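## Task

Same rack layout of three rows by four columns. Facing the rack, take the blank in the bottom row that is third from the left and press it inward until it bottoms out and latches. Do not disturb any other blank. The rack is free-standing: tipping it beyond a slight amount is a failure, and it must finish in its original spot. The result counts only if it holds with the robot no longer touching it.

## Robot and tools

Robot: a single six-joint arm with a two-finger gripper. Nothing on the table may be knocked or placed off it; that fails the job. The rack is loose, so press gently and square to its face.

Frame: the scene frame has its origin on the table surface under the arm base, +z up, and +y to the left when looking along +x. The base itself may sit slightly tilted. Results report end_effector_position (metres) and end_effector_quat_wxyz, plus linear (m/s) and angular (rad/s) velocities, all in this frame. The printed hand position can be off, especially far from the base.

Gripper geometry: fingers point along the gripper's +z and close along its x. end_effector_position is midway between the pads; fingertips extend 17.5 mm past it. A flat block protrudes about 9 cm toward the gripper's -y, rotating with it, so watch its clearance. Turning only the last joint moves the pad midpoint around a 25 mm radius circle.

Tool execute_actions takes "actions": a list holding one item or nothing. An empty list just reports state (LOOK). An item with "rows" is a motion: up to 15 rows, and "steps" from 1 to 15 (default 15), each step being 1/30 s; one row per step, the final row held for remaining steps. An item with only "steps" (up to 300) is a wait, counted from the previous result, including your reply time. Optional "pictures" (true/false) controls whether camera images come back; by default they do. A refused call sends nothing.

Each row is one list of 9 numbers for this single arm, in order: arm/joint_1 (waist), arm/joint_2 (shoulder), arm/joint_3 (elbow), arm/joint_4 (forearm roll), arm/joint_5 (wrist pitch), arm/joint_6 (wrist roll), gripper/position, gripper/force_limit, gripper/speed. The six joint values are absolute target angles in radians, in the same form as the Joint positions line, not offsets. Stated ranges: waist -6.283..6.283, shoulder -6.283..6.283, elbow -2.792..2.792, forearm roll, wrist pitch, wrist roll each -6.283..6.283. A target more than 0.010 rad beyond a range end, and further out than the current angle, is refused. True ends may differ by 0.010 rad; a joint pushed past its true end stops there, and "joint sent to its limit" may appear (possibly about an earlier action). Absence of that line does not prove more travel is available.

The last three numbers are scaled to [-1, 1]. gripper/position: +1 fully open (50 mm gap), about -0.65 pads touching; -1 means close until blocked. gripper/force_limit: per-pad force of about 20 N at -1, 102 N at 0, 185 N at +1 (actual may run ~17 % higher). gripper/speed: gap change of 20 mm/s at -1, 85 at 0, 150 at +1. New force or speed only applies after the position number changes by at least 0.01. For pushing a blank you may keep the fingers closed.

Motion limits: target speed caps are 2.09 rad/s (waist, shoulder), 3.14 (elbow), 3.93 (wrist joints), with 0.3 s to accelerate; joints are synchronised to arrive together. Each step the sent target stays within 0.456 rad (waist, shoulder), 0.683 (elbow) or 0.854 (wrist joints) of the measured angle, and targets are scaled back if they would move the gripper over 70 mm from where it is. So large moves need several calls. Between calls the arm keeps heading to your last row until it nearly stops or is blocked; to push further you must send a new action.

Result lines: Joint positions and Joint velocities in column order (rad, rad/s). Joint torques per joint, with fixed per-unit offset, scale and noise; useful to sense contact. Flange force: estimated outside force on the gripper, never exactly zero, noisier during acceleration; "no reading" near singular poses or at start. object_status: 0 moving, 1 blocked while opening, 2 blocked while closing (a grip), 3 at target or pads met. position_measured counts: opening ≈ (250 − counts) × 0.202 mm. "joint command not followed" means the clearance check altered targets; HELD marks steps where your row was not (fully) sent. MOTOR HOT warns of heating; OVER-TEMPERATURE FAULT means brakes applied until cooled.

Faults to avoid: a joint contact torque reaching its load limit (waist 295, shoulder 295, elbow 139, wrist joints 39.1 N m) or any outside force reaching 144 N stops the arm for 10 s, drops the rest of the call, and the arm yields to contact. Push slowly in small steps, checking torques and flange force, and back away after the latch so the blank stays in on its own. Avoid slams, hard hits and tipping the rack.

Tool zoom_image: "camera" is "cam_high" or "cam_wrist"; "region" is [x0, y0, x1, y1] in pixels of that camera's latest image, origin top-left, at most 504 by 504. Both cameras give 672x504 images, listed cam_high then cam_wrist.

Tool finished_scene: pass "scene" with the current scene number; it ends that scene irreversibly, reports success, and gives the next task. Replying without any tool call ends everything. Reply time and waiting advance the simulation, so keep thinking short once moving.

Each tool is called after "Emit:" by a JSON object that holds its "op" and its "data", one argument or row to a line.

## Session

Emit:
{"op": "execute_actions", "data": {
  "actions": []
}}

Scene clock: 0.00 s of 4500.00 s.
end_effector_position=(+0.3951, +0.2452, +0.1327) position_measured=3 object_status=3 end_effector_quat_wxyz=(+0.156, +0.448, +0.739, -0.478) end_effector_velocity=(+0.000, +0.001, +0.000) end_effector_angular_velocity=(+0.001, -0.002, +0.001)
Joint positions: [ 0.762  0.65   1.886 -0.492  1.58   0.546]
Joint velocities: [ 0.001 -0.    -0.001 -0.    -0.     0.   ]
Joint torques (N m, as the joint torque sensors report them, + toward a larger angle): no reading
Flange force (N, the push that the arm receives, along the gripper's own x y z axes): no reading

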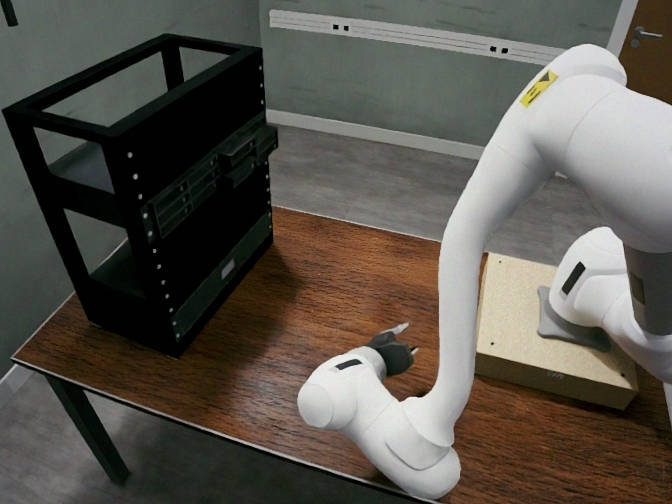

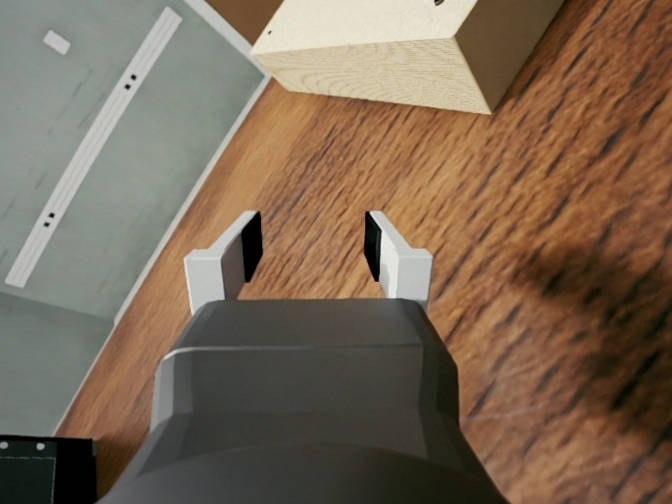

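Emit:
{"op": "zoom_image", "data": {
  "camera": "cam_high",
  "region": [120, 90, 300, 260]
}}

Region (120, 90, 300, 260) of cam_high's 672x504 image, scaled by 2.800, with more detail than that image has.

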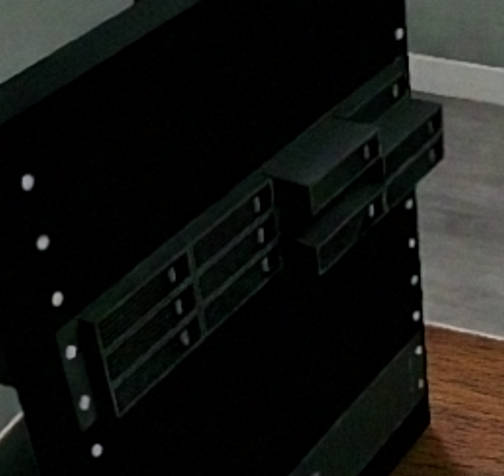

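Emit:
{"op": "execute_actions", "data": {
  "actions": [
    {"rows": [[0.1535, 0.2922, 2.3034, -2.8410, 1.0449, -0.1544, -1, 0, 0]], "steps": 15}
  ],
  "pictures": false
}}

Emit:
{"op": "execute_actions", "data": {
  "actions": [
    {"steps": 45}
  ]
}}

Scene clock: 47.10 s of 4500.00 s.
end_effector_position=(+0.5042, +0.0730, +0.1724) position_measured=204 object_status=0 end_effector_quat_wxyz=(+0.208, +0.300, +0.813, -0.453) end_effector_velocity=(+0.232, -0.371, +0.119) end_effector_angular_velocity=(-0.178, +0.139, +0.816)
Joint positions: [ 0.541  0.505  2.055 -0.907  1.363  0.262]
Joint velocities: [-0.516 -0.283  0.329 -1.044 -0.422 -0.552]
Joint torques (N m, as the joint torque sensors report them, + toward a larger angle): [  9.63 -74.77 -18.95   0.22   2.73   0.08]
Flange force (N, the push that the arm receives, along the gripper's own x y z axes): [-6.8 5.5 10.8]
Steps of this call (steps 1 to 90: nothing new was sent; then 43.60 s passed at rest; steps 91 to 105: all 15 steps of this action). Readings (joint positions | what the end effector reports):
91: [0.762 0.650 1.886 -0.492 1.580 0.546] | position_measured=7 object_status=0
92: [0.759 0.648 1.888 -0.497 1.576 0.541] | position_measured=21 object_status=0
94: [0.732 0.627 1.913 -0.549 1.544 0.499] | position_measured=50 object_status=0
98: [0.663 0.577 1.971 -0.676 1.470 0.402] | position_measured=106 object_status=0
105: the state above

Scene clock: 48.60 s of 4500.00 s.
end_effector_position=(+0.7602, +0.0779, +0.3756) position_measured=253 object_status=3 end_effector_quat_wxyz=(+0.474, -0.475, +0.525, -0.524) end_effector_velocity=(-0.000, -0.000, +0.001) end_effector_angular_velocity=(-0.000, -0.002, +0.001)
Joint positions: [ 0.154  0.292  2.303 -2.841  1.045 -0.154]
Joint velocities: [-0.001 -0.002  0.    -0.001 -0.    -0.   ]
Joint torques (N m, as the joint torque sensors report them, + toward a larger angle): [  2.68 -54.   -24.33  -2.58   3.2   -0.05]
Flange force (N, the push that the arm receives, along the gripper's own x y z axes): [5.8 -2.8 0.5]
Steps of this call (steps 1 to 45: the robot went on to your last target). Readings (joint positions | what the end effector reports):
1: [0.524 0.496 2.066 -0.943 1.348 0.243] | position_measured=218 object_status=0
2: [0.507 0.486 2.077 -0.981 1.334 0.225] | position_measured=232 object_status=0
4: [0.473 0.468 2.099 -1.059 1.307 0.188] | position_measured=253 object_status=0
8: [0.408 0.432 2.140 -1.234 1.254 0.119] | position_measured=253 object_status=0
45: the state above

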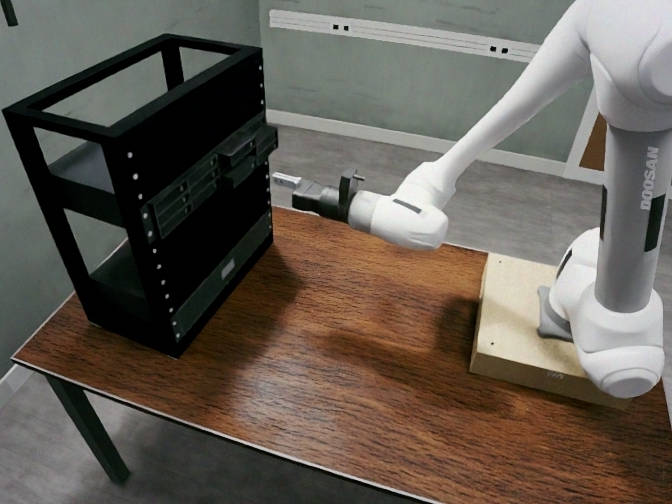

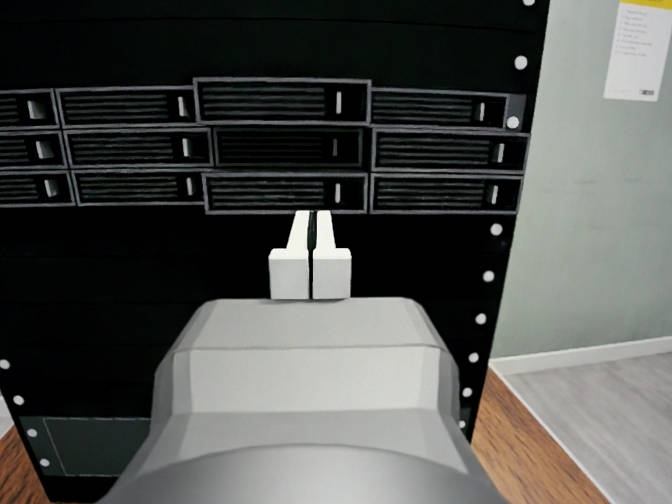

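Emit:
{"op": "execute_actions", "data": {
  "actions": [
    {"rows": [[0.1542,0.2945,2.2988,-2.8398,1.0428,-0.1556,-1,0,0],[0.1555,0.2991,2.2896,-2.8374,1.0387,-0.1581,-1,0,0],[0.1571,0.3051,2.2776,-2.8344,1.0333,-0.1612,-1,0,0],[0.1590,0.3116,2.2648,-2.8310,1.0275,-0.1646,-1,0,0],[0.1608,0.3180,2.2519,-2.8277,1.0217,-0.1681,-1,0,0],[0.1626,0.3245,2.2390,-2.8244,1.0159,-0.1715,-1,0,0],[0.1642,0.3300,2.2280,-2.8216,1.0109,-0.1744,-1,0,0],[0.1653,0.3342,2.2197,-2.8194,1.0071,-0.1766,-1,0,0],[0.1661,0.3369,2.2142,-2.8180,1.0046,-0.1781,-1,0,0],[0.1665,0.3383,2.2114,-2.8173,1.0034,-0.1788,-1,0,0]], "steps": 15}
  ]
}}

Scene clock: 105.00 s of 4500.00 s.
end_effector_position=(+0.8065, +0.0920, +0.3805) position_measured=253 object_status=3 end_effector_quat_wxyz=(+0.474, -0.475, +0.525, -0.524) end_effector_velocity=(+0.005, +0.001, +0.001) end_effector_angular_velocity=(-0.000, +0.000, -0.001)
Joint positions: [ 0.166  0.338  2.212 -2.817  1.004 -0.179]
Joint velocities: [ 0.001  0.005 -0.011  0.003 -0.006 -0.003]
Joint torques (N m, as the joint torque sensors report them, + toward a larger angle): [  4.15 -62.64 -26.16  -2.91   3.05   0.24]
Flange force (N, the push that the arm receives, along the gripper's own x y z axes): [7.1 1.1 1.9]
Steps of this call (steps 1 to 15: the robot went on to your last target; steps 16 to 90: nothing new was sent; then 52.90 s passed at rest; steps 91 to 105: all 15 steps of this action). Readings (joint positions | what the end effector reports):
91: [0.153 0.292 2.303 -2.841 1.045 -0.154] | position_measured=253 object_status=3
92: [0.154 0.292 2.302 -2.841 1.044 -0.155] | position_measured=253 object_status=3
94: [0.155 0.297 2.292 -2.838 1.040 -0.158] | position_measured=253 object_status=3
98: [0.161 0.319 2.249 -2.827 1.021 -0.169] | position_measured=253 object_status=3
105: the state above

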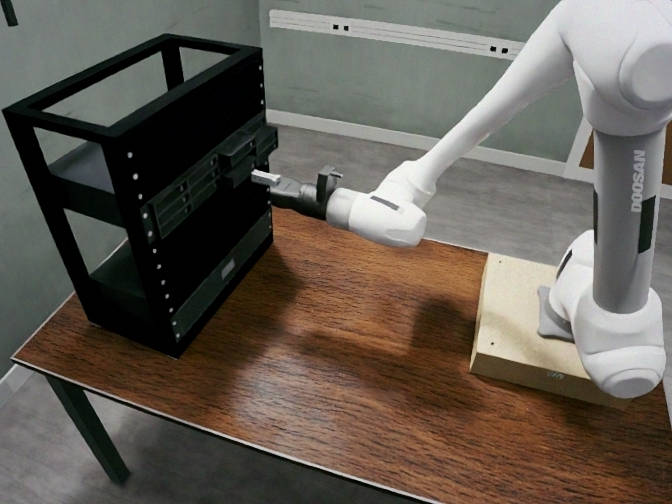

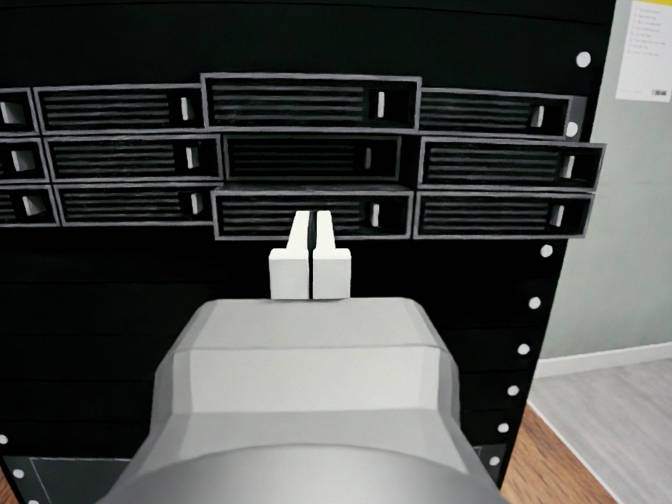

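Emit:
{"op": "execute_actions", "data": {
  "actions": [
    {"rows": [[0.1658,0.3398,2.2089,-2.8179,1.0023,-0.1787,-1,0,0],[0.1652,0.3413,2.2064,-2.8185,1.0012,-0.1787,-1,0,0],[0.1645,0.3428,2.2039,-2.8190,1.0001,-0.1786,-1,0,0],[0.1638,0.3442,2.2014,-2.8196,0.9990,-0.1786,-1,0,0],[0.1632,0.3457,2.1988,-2.8202,0.9979,-0.1785,-1,0,0],[0.1625,0.3472,2.1963,-2.8208,0.9968,-0.1785,-1,0,0],[0.1618,0.3487,2.1938,-2.8213,0.9958,-0.1784,-1,0,0],[0.1612,0.3502,2.1913,-2.8219,0.9947,-0.1784,-1,0,0],[0.1605,0.3517,2.1888,-2.8225,0.9936,-0.1783,-1,0,0],[0.1599,0.3532,2.1863,-2.8231,0.9925,-0.1782,-1,0,0],[0.1592,0.3546,2.1838,-2.8236,0.9914,-0.1782,-1,0,0],[0.1585,0.3561,2.1813,-2.8242,0.9903,-0.1781,-1,0,0],[0.1579,0.3576,2.1788,-2.8248,0.9892,-0.1781,-1,0,0],[0.1572,0.3591,2.1762,-2.8254,0.9881,-0.1780,-1,0,0],[0.1565,0.3606,2.1737,-2.8259,0.9870,-0.1780,-1,0,0]], "steps": 15}
  ],
  "pictures": false
}}

Emit:
{"op": "execute_actions", "data": {
  "actions": [
    {"rows": [[0.1559,0.3621,2.1712,-2.8265,0.9859,-0.1779,-1,0,0],[0.1552,0.3635,2.1687,-2.8271,0.9848,-0.1778,-1,0,0],[0.1545,0.3650,2.1662,-2.8277,0.9837,-0.1778,-1,0,0],[0.1539,0.3665,2.1637,-2.8282,0.9827,-0.1777,-1,0,0],[0.1532,0.3680,2.1612,-2.8288,0.9816,-0.1777,-1,0,0],[0.1525,0.3695,2.1587,-2.8294,0.9805,-0.1776,-1,0,0],[0.1519,0.3710,2.1562,-2.8300,0.9794,-0.1776,-1,0,0],[0.1512,0.3725,2.1536,-2.8305,0.9783,-0.1775,-1,0,0],[0.1505,0.3739,2.1511,-2.8311,0.9772,-0.1774,-1,0,0],[0.1499,0.3754,2.1486,-2.8317,0.9761,-0.1774,-1,0,0],[0.1492,0.3769,2.1461,-2.8323,0.9750,-0.1773,-1,0,0],[0.1485,0.3784,2.1436,-2.8328,0.9739,-0.1773,-1,0,0],[0.1479,0.3799,2.1411,-2.8334,0.9728,-0.1772,-1,0,0],[0.1472,0.3814,2.1386,-2.8340,0.9717,-0.1772,-1,0,0],[0.1466,0.3829,2.1361,-2.8346,0.9706,-0.1771,-1,0,0]], "steps": 15}
  ],
  "pictures": false
}}

Emit:
{"op": "execute_actions", "data": {
  "actions": [
    {"steps": 8}
  ]
}}

Emit:
{"op": "zoom_image", "data": {
  "camera": "cam_wrist",
  "region": [150, 160, 290, 280]
}}

Scene clock: 136.10 s of 4500.00 s.
end_effector_position=(+0.8244, +0.0907, +0.3807) position_measured=253 object_status=3 end_effector_quat_wxyz=(+0.474, -0.475, +0.525, -0.524) end_effector_velocity=(+0.042, -0.004, +0.002) end_effector_angular_velocity=(+0.001, -0.003, -0.001)
Joint positions: [ 0.158  0.357  2.18  -2.825  0.99  -0.178]
Joint velocities: [-0.02   0.044 -0.076 -0.017 -0.031  0.003]
Joint torques (N m, as the joint torque sensors report them, + toward a larger angle): [  0.03 -64.84 -27.3   -2.86   2.98   0.06]
Flange force (N, the push that the arm receives, along the gripper's own x y z axes): [-0.2 1.9 0.3]
Steps of this call (steps 1 to 15: the robot went on to your last target; steps 16 to 90: nothing new was sent; then 27.60 s passed at rest; steps 91 to 105: all 15 steps of this action). Readings (joint positions | what the end effector reports):
91: [0.166 0.338 2.211 -2.817 1.003 -0.179] | position_measured=253 object_status=3
92: [0.167 0.339 2.211 -2.817 1.003 -0.179] | position_measured=253 object_status=3
94: [0.166 0.341 2.207 -2.818 1.001 -0.179] | position_measured=253 object_status=3
98: [0.163 0.347 2.197 -2.820 0.997 -0.179] | position_measured=253 object_status=3
105: the state above

Scene clock: 136.60 s of 4500.00 s.
end_effector_position=(+0.8453, +0.0885, +0.3806) position_measured=253 object_status=3 end_effector_quat_wxyz=(+0.474, -0.475, +0.525, -0.524) end_effector_velocity=(+0.041, -0.006, -0.001) end_effector_angular_velocity=(+0.000, +0.001, -0.002)
Joint positions: [ 0.148  0.379  2.142 -2.833  0.973 -0.177]
Joint velocities: [-0.021  0.045 -0.075 -0.016 -0.033  0.001]
Joint torques (N m, as the joint torque sensors report them, + toward a larger angle): [  2.54 -64.35 -27.52  -2.52   3.86  -0.68]
Flange force (N, the push that the arm receives, along the gripper's own x y z axes): [7.2 -3.6 -0.3]
Steps of this call (steps 1 to 15: all 15 steps of this action). Readings (joint positions | what the end effector reports):
1: [0.157 0.358 2.177 -2.825 0.989 -0.178] | position_measured=253 object_status=3
2: [0.157 0.360 2.175 -2.826 0.987 -0.178] | position_measured=253 object_status=3
4: [0.156 0.363 2.170 -2.827 0.985 -0.178] | position_measured=253 object_status=3
8: [0.153 0.369 2.160 -2.829 0.981 -0.178] | position_measured=253 object_status=3
15: the state above

Scene clock: 136.87 s of 4500.00 s.
end_effector_position=(+0.8486, +0.0881, +0.3805) position_measured=253 object_status=3 end_effector_quat_wxyz=(+0.474, -0.475, +0.525, -0.524) end_effector_velocity=(+0.000, +0.001, -0.000) end_effector_angular_velocity=(+0.001, +0.002, +0.001)
Joint positions: [ 0.147  0.383  2.136 -2.835  0.971 -0.177]
Joint velocities: [ 0.001 -0.    -0.001  0.    -0.003  0.   ]
Joint torques (N m, as the joint torque sensors report them, + toward a larger angle): [  3.91 -67.95 -28.28  -3.42   3.03  -0.35]
Flange force (N, the push that the arm receives, along the gripper's own x y z axes): [6.0 1.8 0.8]
Steps of this call (steps 1 to 8: the robot went on to your last target). Readings (joint positions | what the end effector reports):
1: [0.148 0.381 2.140 -2.834 0.972 -0.177] | position_measured=253 object_status=3
2: [0.147 0.382 2.138 -2.834 0.971 -0.177] | position_measured=253 object_status=3
4: [0.147 0.383 2.137 -2.834 0.971 -0.177] | position_measured=253 object_status=3
8: the state above

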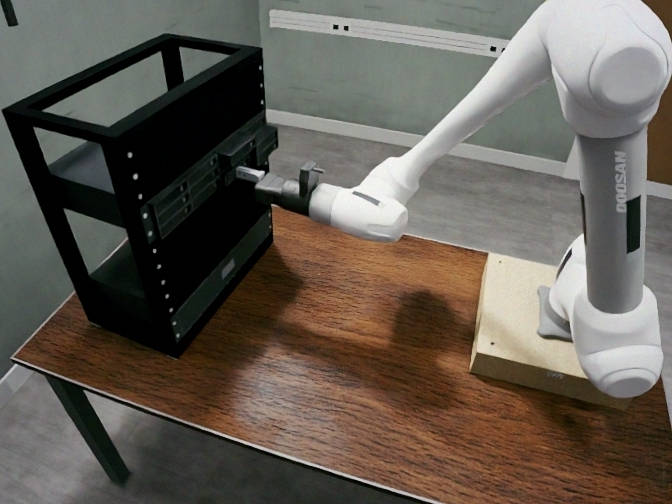

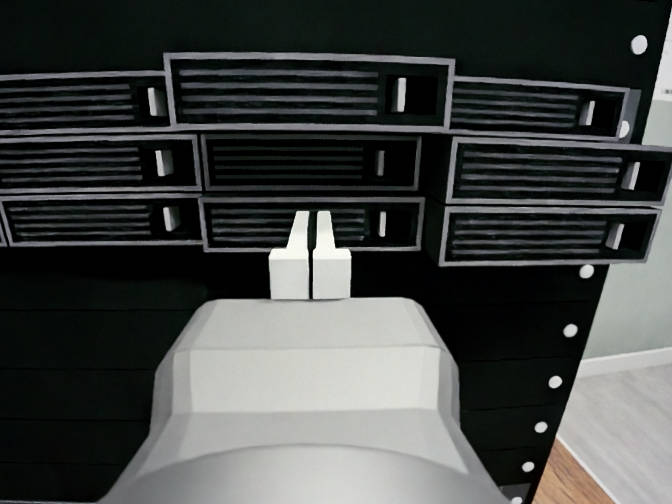

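Region (150, 160, 290, 280) of cam_wrist's 672x504 image, scaled by 3.600, with more detail than that image has; it fills the top 432 rows of this view, and the rest is white.

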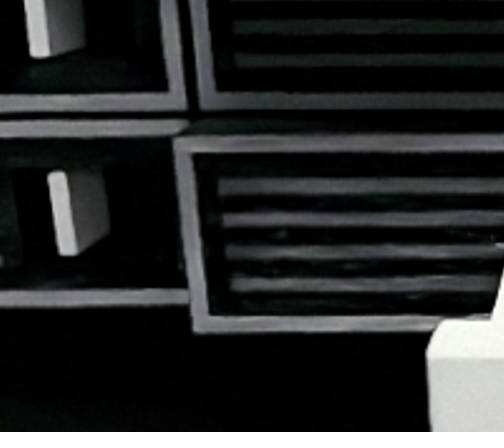

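Emit:
{"op": "execute_actions", "data": {
  "actions": [
    {"rows": [[0.1463,0.3837,2.1347,-2.8349,0.9700,-0.1771,-1,0,0],[0.1459,0.3845,2.1334,-2.8352,0.9694,-0.1770,-1,0,0],[0.1456,0.3853,2.1320,-2.8355,0.9688,-0.1770,-1,0,0],[0.1452,0.3861,2.1307,-2.8358,0.9682,-0.1770,-1,0,0],[0.1449,0.3869,2.1293,-2.8361,0.9677,-0.1770,-1,0,0],[0.1445,0.3877,2.1279,-2.8364,0.9671,-0.1769,-1,0,0],[0.1442,0.3885,2.1266,-2.8367,0.9665,-0.1769,-1,0,0],[0.1439,0.3893,2.1252,-2.8370,0.9659,-0.1769,-1,0,0],[0.1435,0.3901,2.1239,-2.8373,0.9653,-0.1768,-1,0,0],[0.1432,0.3909,2.1225,-2.8376,0.9647,-0.1768,-1,0,0],[0.1429,0.3917,2.1211,-2.8379,0.9641,-0.1768,-1,0,0],[0.1425,0.3925,2.1198,-2.8382,0.9635,-0.1768,-1,0,0]], "steps": 15}
  ]
}}

Emit:
{"op": "zoom_image", "data": {
  "camera": "cam_wrist",
  "region": [150, 160, 290, 280]
}}

Scene clock: 149.70 s of 4500.00 s.
end_effector_position=(+0.8573, +0.0872, +0.3805) position_measured=253 object_status=3 end_effector_quat_wxyz=(+0.474, -0.475, +0.525, -0.524) end_effector_velocity=(+0.005, -0.001, -0.001) end_effector_angular_velocity=(+0.000, +0.002, -0.001)
Joint positions: [ 0.143  0.392  2.12  -2.838  0.964 -0.177]
Joint velocities: [-0.003  0.006 -0.009 -0.001 -0.006  0.   ]
Joint torques (N m, as the joint torque sensors report them, + toward a larger angle): [  4.56 -72.76 -29.8   -2.43   2.51   0.23]
Flange force (N, the push that the arm receives, along the gripper's own x y z axes): [8.1 7.9 0.2]
Steps of this call (steps 1 to 15: the robot went on to your last target; steps 16 to 90: nothing new was sent; then 9.33 s passed at rest; steps 91 to 105: all 15 steps of this action). Readings (joint positions | what the end effector reports):
91: [0.147 0.383 2.136 -2.835 0.971 -0.177] | position_measured=253 object_status=3
92: [0.147 0.383 2.136 -2.835 0.970 -0.177] | position_measured=253 object_status=3
94: [0.146 0.384 2.134 -2.835 0.970 -0.177] | position_measured=253 object_status=3
98: [0.145 0.387 2.128 -2.836 0.967 -0.177] | position_measured=253 object_status=3
105: the state above

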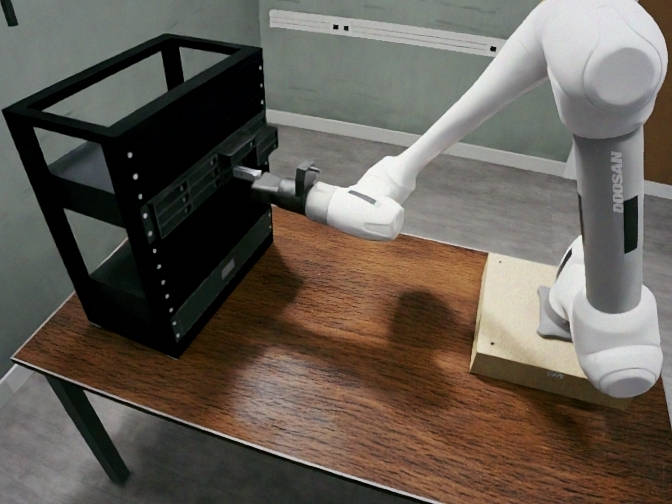

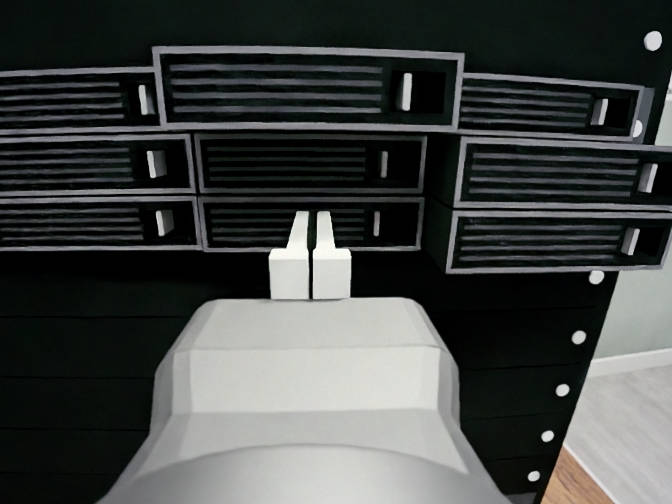

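Region (150, 160, 290, 280) of cam_wrist's 672x504 image, scaled by 3.600, with more detail than that image has; it fills the top 432 rows of this view, and the rest is white.

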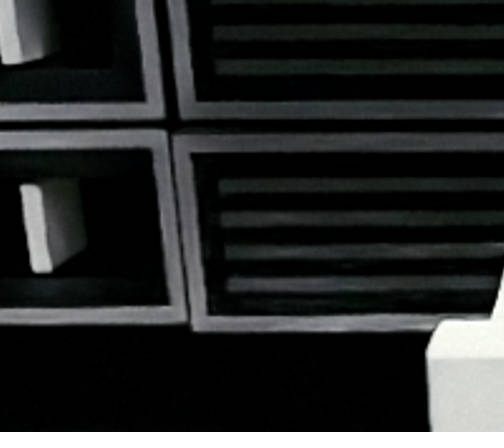

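Emit:
{"op": "execute_actions", "data": {
  "actions": [
    {"rows": [[0.1423,0.3929,2.1192,-2.8383,0.9632,-0.1768,-1,0,0],[0.1422,0.3932,2.1186,-2.8385,0.9630,-0.1768,-1,0,0],[0.1420,0.3936,2.1180,-2.8386,0.9627,-0.1768,-1,0,0],[0.1419,0.3939,2.1174,-2.8387,0.9625,-0.1768,-1,0,0],[0.1417,0.3943,2.1168,-2.8389,0.9622,-0.1767,-1,0,0],[0.1416,0.3946,2.1162,-2.8390,0.9619,-0.1767,-1,0,0],[0.1414,0.3950,2.1156,-2.8391,0.9617,-0.1767,-1,0,0],[0.1413,0.3953,2.1150,-2.8392,0.9614,-0.1767,-1,0,0],[0.1411,0.3957,2.1144,-2.8394,0.9612,-0.1767,-1,0,0],[0.1410,0.3960,2.1138,-2.8395,0.9609,-0.1767,-1,0,0]], "steps": 15}
  ]
}}

Scene clock: 158.90 s of 4500.00 s.
end_effector_position=(+0.8608, +0.0868, +0.3805) position_measured=253 object_status=3 end_effector_quat_wxyz=(+0.474, -0.475, +0.524, -0.524) end_effector_velocity=(+0.001, -0.000, -0.000) end_effector_angular_velocity=(-0.000, +0.001, -0.000)
Joint positions: [ 0.141  0.396  2.114 -2.839  0.961 -0.177]
Joint velocities: [-0.     0.001 -0.002  0.    -0.001 -0.001]
Joint torques (N m, as the joint torque sensors report them, + toward a larger angle): [  1.44 -66.84 -29.47  -2.76   3.4    0.  ]
Flange force (N, the push that the arm receives, along the gripper's own x y z axes): [4.3 -2.6 -4.3]
Steps of this call (steps 1 to 15: the robot went on to your last target; steps 16 to 90: nothing new was sent; then 5.70 s passed at rest; steps 91 to 105: all 15 steps of this action). Readings (joint positions | what the end effector reports):
91: [0.142 0.393 2.120 -2.838 0.963 -0.177] | position_measured=253 object_status=3
92: [0.142 0.393 2.120 -2.838 0.963 -0.177] | position_measured=253 object_status=3
94: [0.142 0.393 2.119 -2.838 0.963 -0.177] | position_measured=253 object_status=3
98: [0.142 0.394 2.116 -2.839 0.962 -0.177] | position_measured=253 object_status=3
105: the state above

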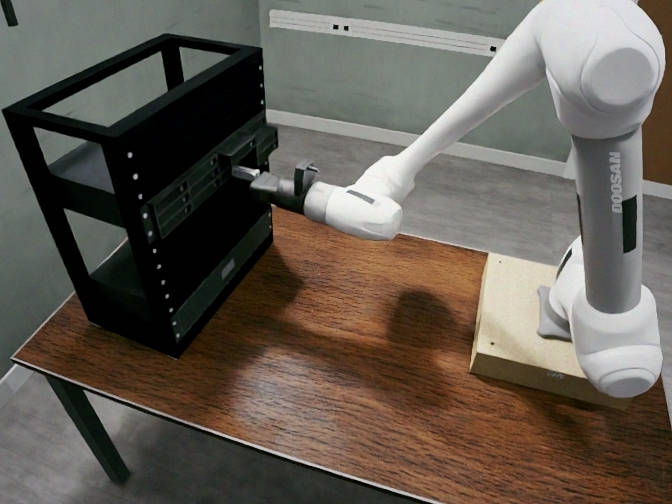

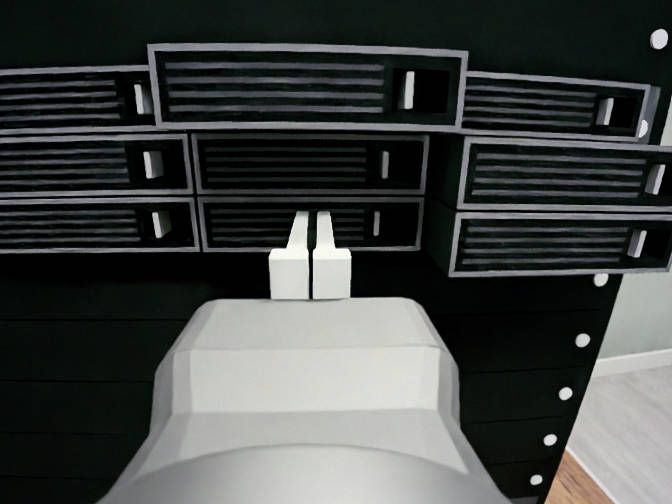

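Emit:
{"op": "execute_actions", "data": {
  "actions": [
    {"rows": [[0.1409,0.3962,2.1135,-2.8396,0.9608,-0.1767,-1,0,0],[0.1409,0.3963,2.1133,-2.8396,0.9607,-0.1767,-1,0,0],[0.1408,0.3965,2.1130,-2.8397,0.9606,-0.1767,-1,0,0],[0.1407,0.3966,2.1127,-2.8397,0.9604,-0.1767,-1,0,0],[0.1407,0.3968,2.1125,-2.8398,0.9603,-0.1767,-1,0,0],[0.1406,0.3970,2.1122,-2.8399,0.9602,-0.1767,-1,0,0]], "steps": 12}
  ]
}}

Scene clock: 167.40 s of 4500.00 s.
end_effector_position=(+0.8617, +0.0867, +0.3804) position_measured=253 object_status=3 end_effector_quat_wxyz=(+0.474, -0.475, +0.524, -0.524) end_effector_velocity=(-0.001, -0.001, -0.001) end_effector_angular_velocity=(-0.000, +0.003, -0.001)
Joint positions: [ 0.141  0.397  2.112 -2.84   0.96  -0.177]
Joint velocities: [-0.001  0.     0.002 -0.001 -0.001  0.   ]
Joint torques (N m, as the joint torque sensors report them, + toward a larger angle): [ -0.1  -65.46 -35.13  -2.71   2.32  -0.25]
Flange force (N, the push that the arm receives, along the gripper's own x y z axes): [6.2 -0.2 -17.8]
Steps of this call (steps 1 to 15: the robot went on to your last target; steps 16 to 90: nothing new was sent; then 5.10 s passed at rest; steps 91 to 102: all 12 steps of this action). Readings (joint positions | what the end effector reports):
91: [0.141 0.396 2.114 -2.840 0.961 -0.177] | position_measured=253 object_status=3
92: [0.141 0.396 2.114 -2.840 0.961 -0.177] | position_measured=253 object_status=3
94: [0.141 0.396 2.113 -2.840 0.961 -0.177] | position_measured=253 object_status=3
98: [0.141 0.397 2.112 -2.840 0.960 -0.177] | position_measured=253 object_status=3
102: the state above

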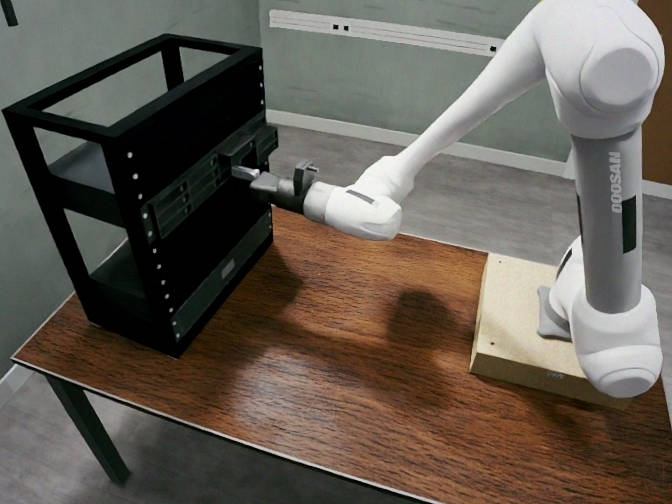

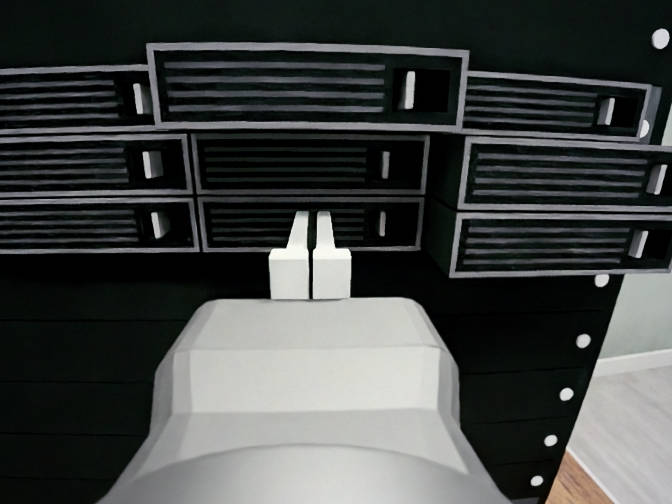

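The tab snapped back and the force went up at the stop, so this one is latched too. Retracting now.

Emit:
{"op": "execute_actions", "data": {
  "actions": [
    {"rows": [[0.1414,0.3950,2.1156,-2.8391,0.9617,-0.1767,-1,0,0],[0.1429,0.3917,2.1211,-2.8379,0.9641,-0.1768,-1,0,0],[0.1452,0.3861,2.1307,-2.8358,0.9682,-0.1770,-1,0,0],[0.1479,0.3799,2.1411,-2.8334,0.9728,-0.1772,-1,0,0],[0.1512,0.3725,2.1536,-2.8305,0.9783,-0.1775,-1,0,0],[0.1545,0.3650,2.1662,-2.8277,0.9837,-0.1778,-1,0,0],[0.1572,0.3591,2.1762,-2.8254,0.9881,-0.1780,-1,0,0],[0.1599,0.3532,2.1863,-2.8231,0.9925,-0.1782,-1,0,0],[0.1618,0.3487,2.1938,-2.8213,0.9958,-0.1784,-1,0,0],[0.1632,0.3457,2.1988,-2.8202,0.9979,-0.1785,-1,0,0]], "steps": 15}
  ]
}}

Scene clock: 176.10 s of 4500.00 s.
end_effector_position=(+0.8143, +0.0916, +0.3807) position_measured=253 object_status=3 end_effector_quat_wxyz=(+0.474, -0.475, +0.525, -0.524) end_effector_velocity=(-0.008, +0.001, -0.001) end_effector_angular_velocity=(-0.000, +0.002, +0.001)
Joint positions: [ 0.163  0.346  2.198 -2.82   0.998 -0.178]
Joint velocities: [ 0.004 -0.008  0.014  0.003  0.005 -0.   ]
Joint torques (N m, as the joint torque sensors report them, + toward a larger angle): [  5.58 -60.51 -27.82  -3.61   3.17  -0.13]
Flange force (N, the push that the arm receives, along the gripper's own x y z axes): [10.2 -1.3 0.8]
Steps of this call (steps 1 to 15: the robot went on to your last target; steps 16 to 90: nothing new was sent; then 5.20 s passed at rest; steps 91 to 105: all 15 steps of this action). Readings (joint positions | what the end effector reports):
91: [0.141 0.397 2.112 -2.840 0.960 -0.177] | position_measured=253 object_status=3
92: [0.141 0.397 2.113 -2.840 0.960 -0.177] | position_measured=253 object_status=3
94: [0.142 0.393 2.120 -2.838 0.963 -0.177] | position_measured=253 object_status=3
98: [0.152 0.371 2.157 -2.830 0.980 -0.177] | position_measured=253 object_status=3
105: the state above

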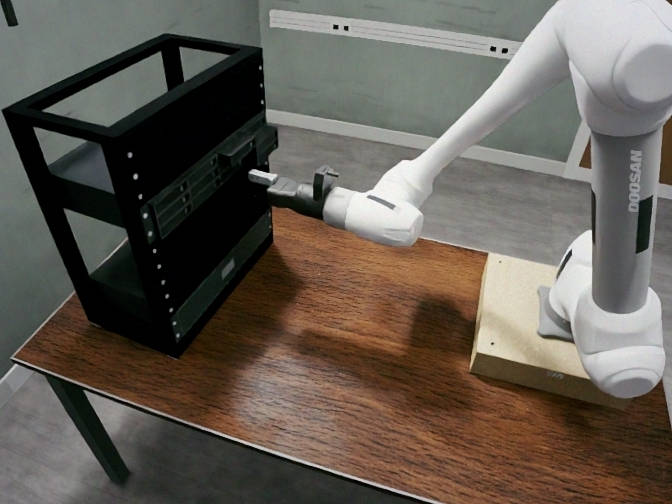

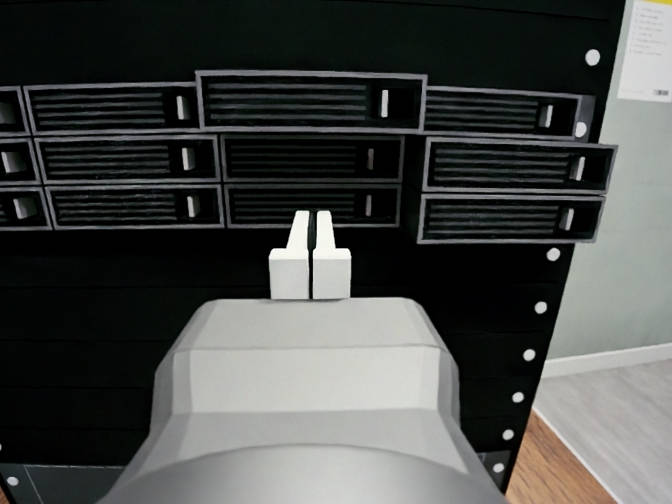

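Emit:
{"op": "finished_scene", "data": {
  "scene": 2
}}

The scene is finished: the task was done.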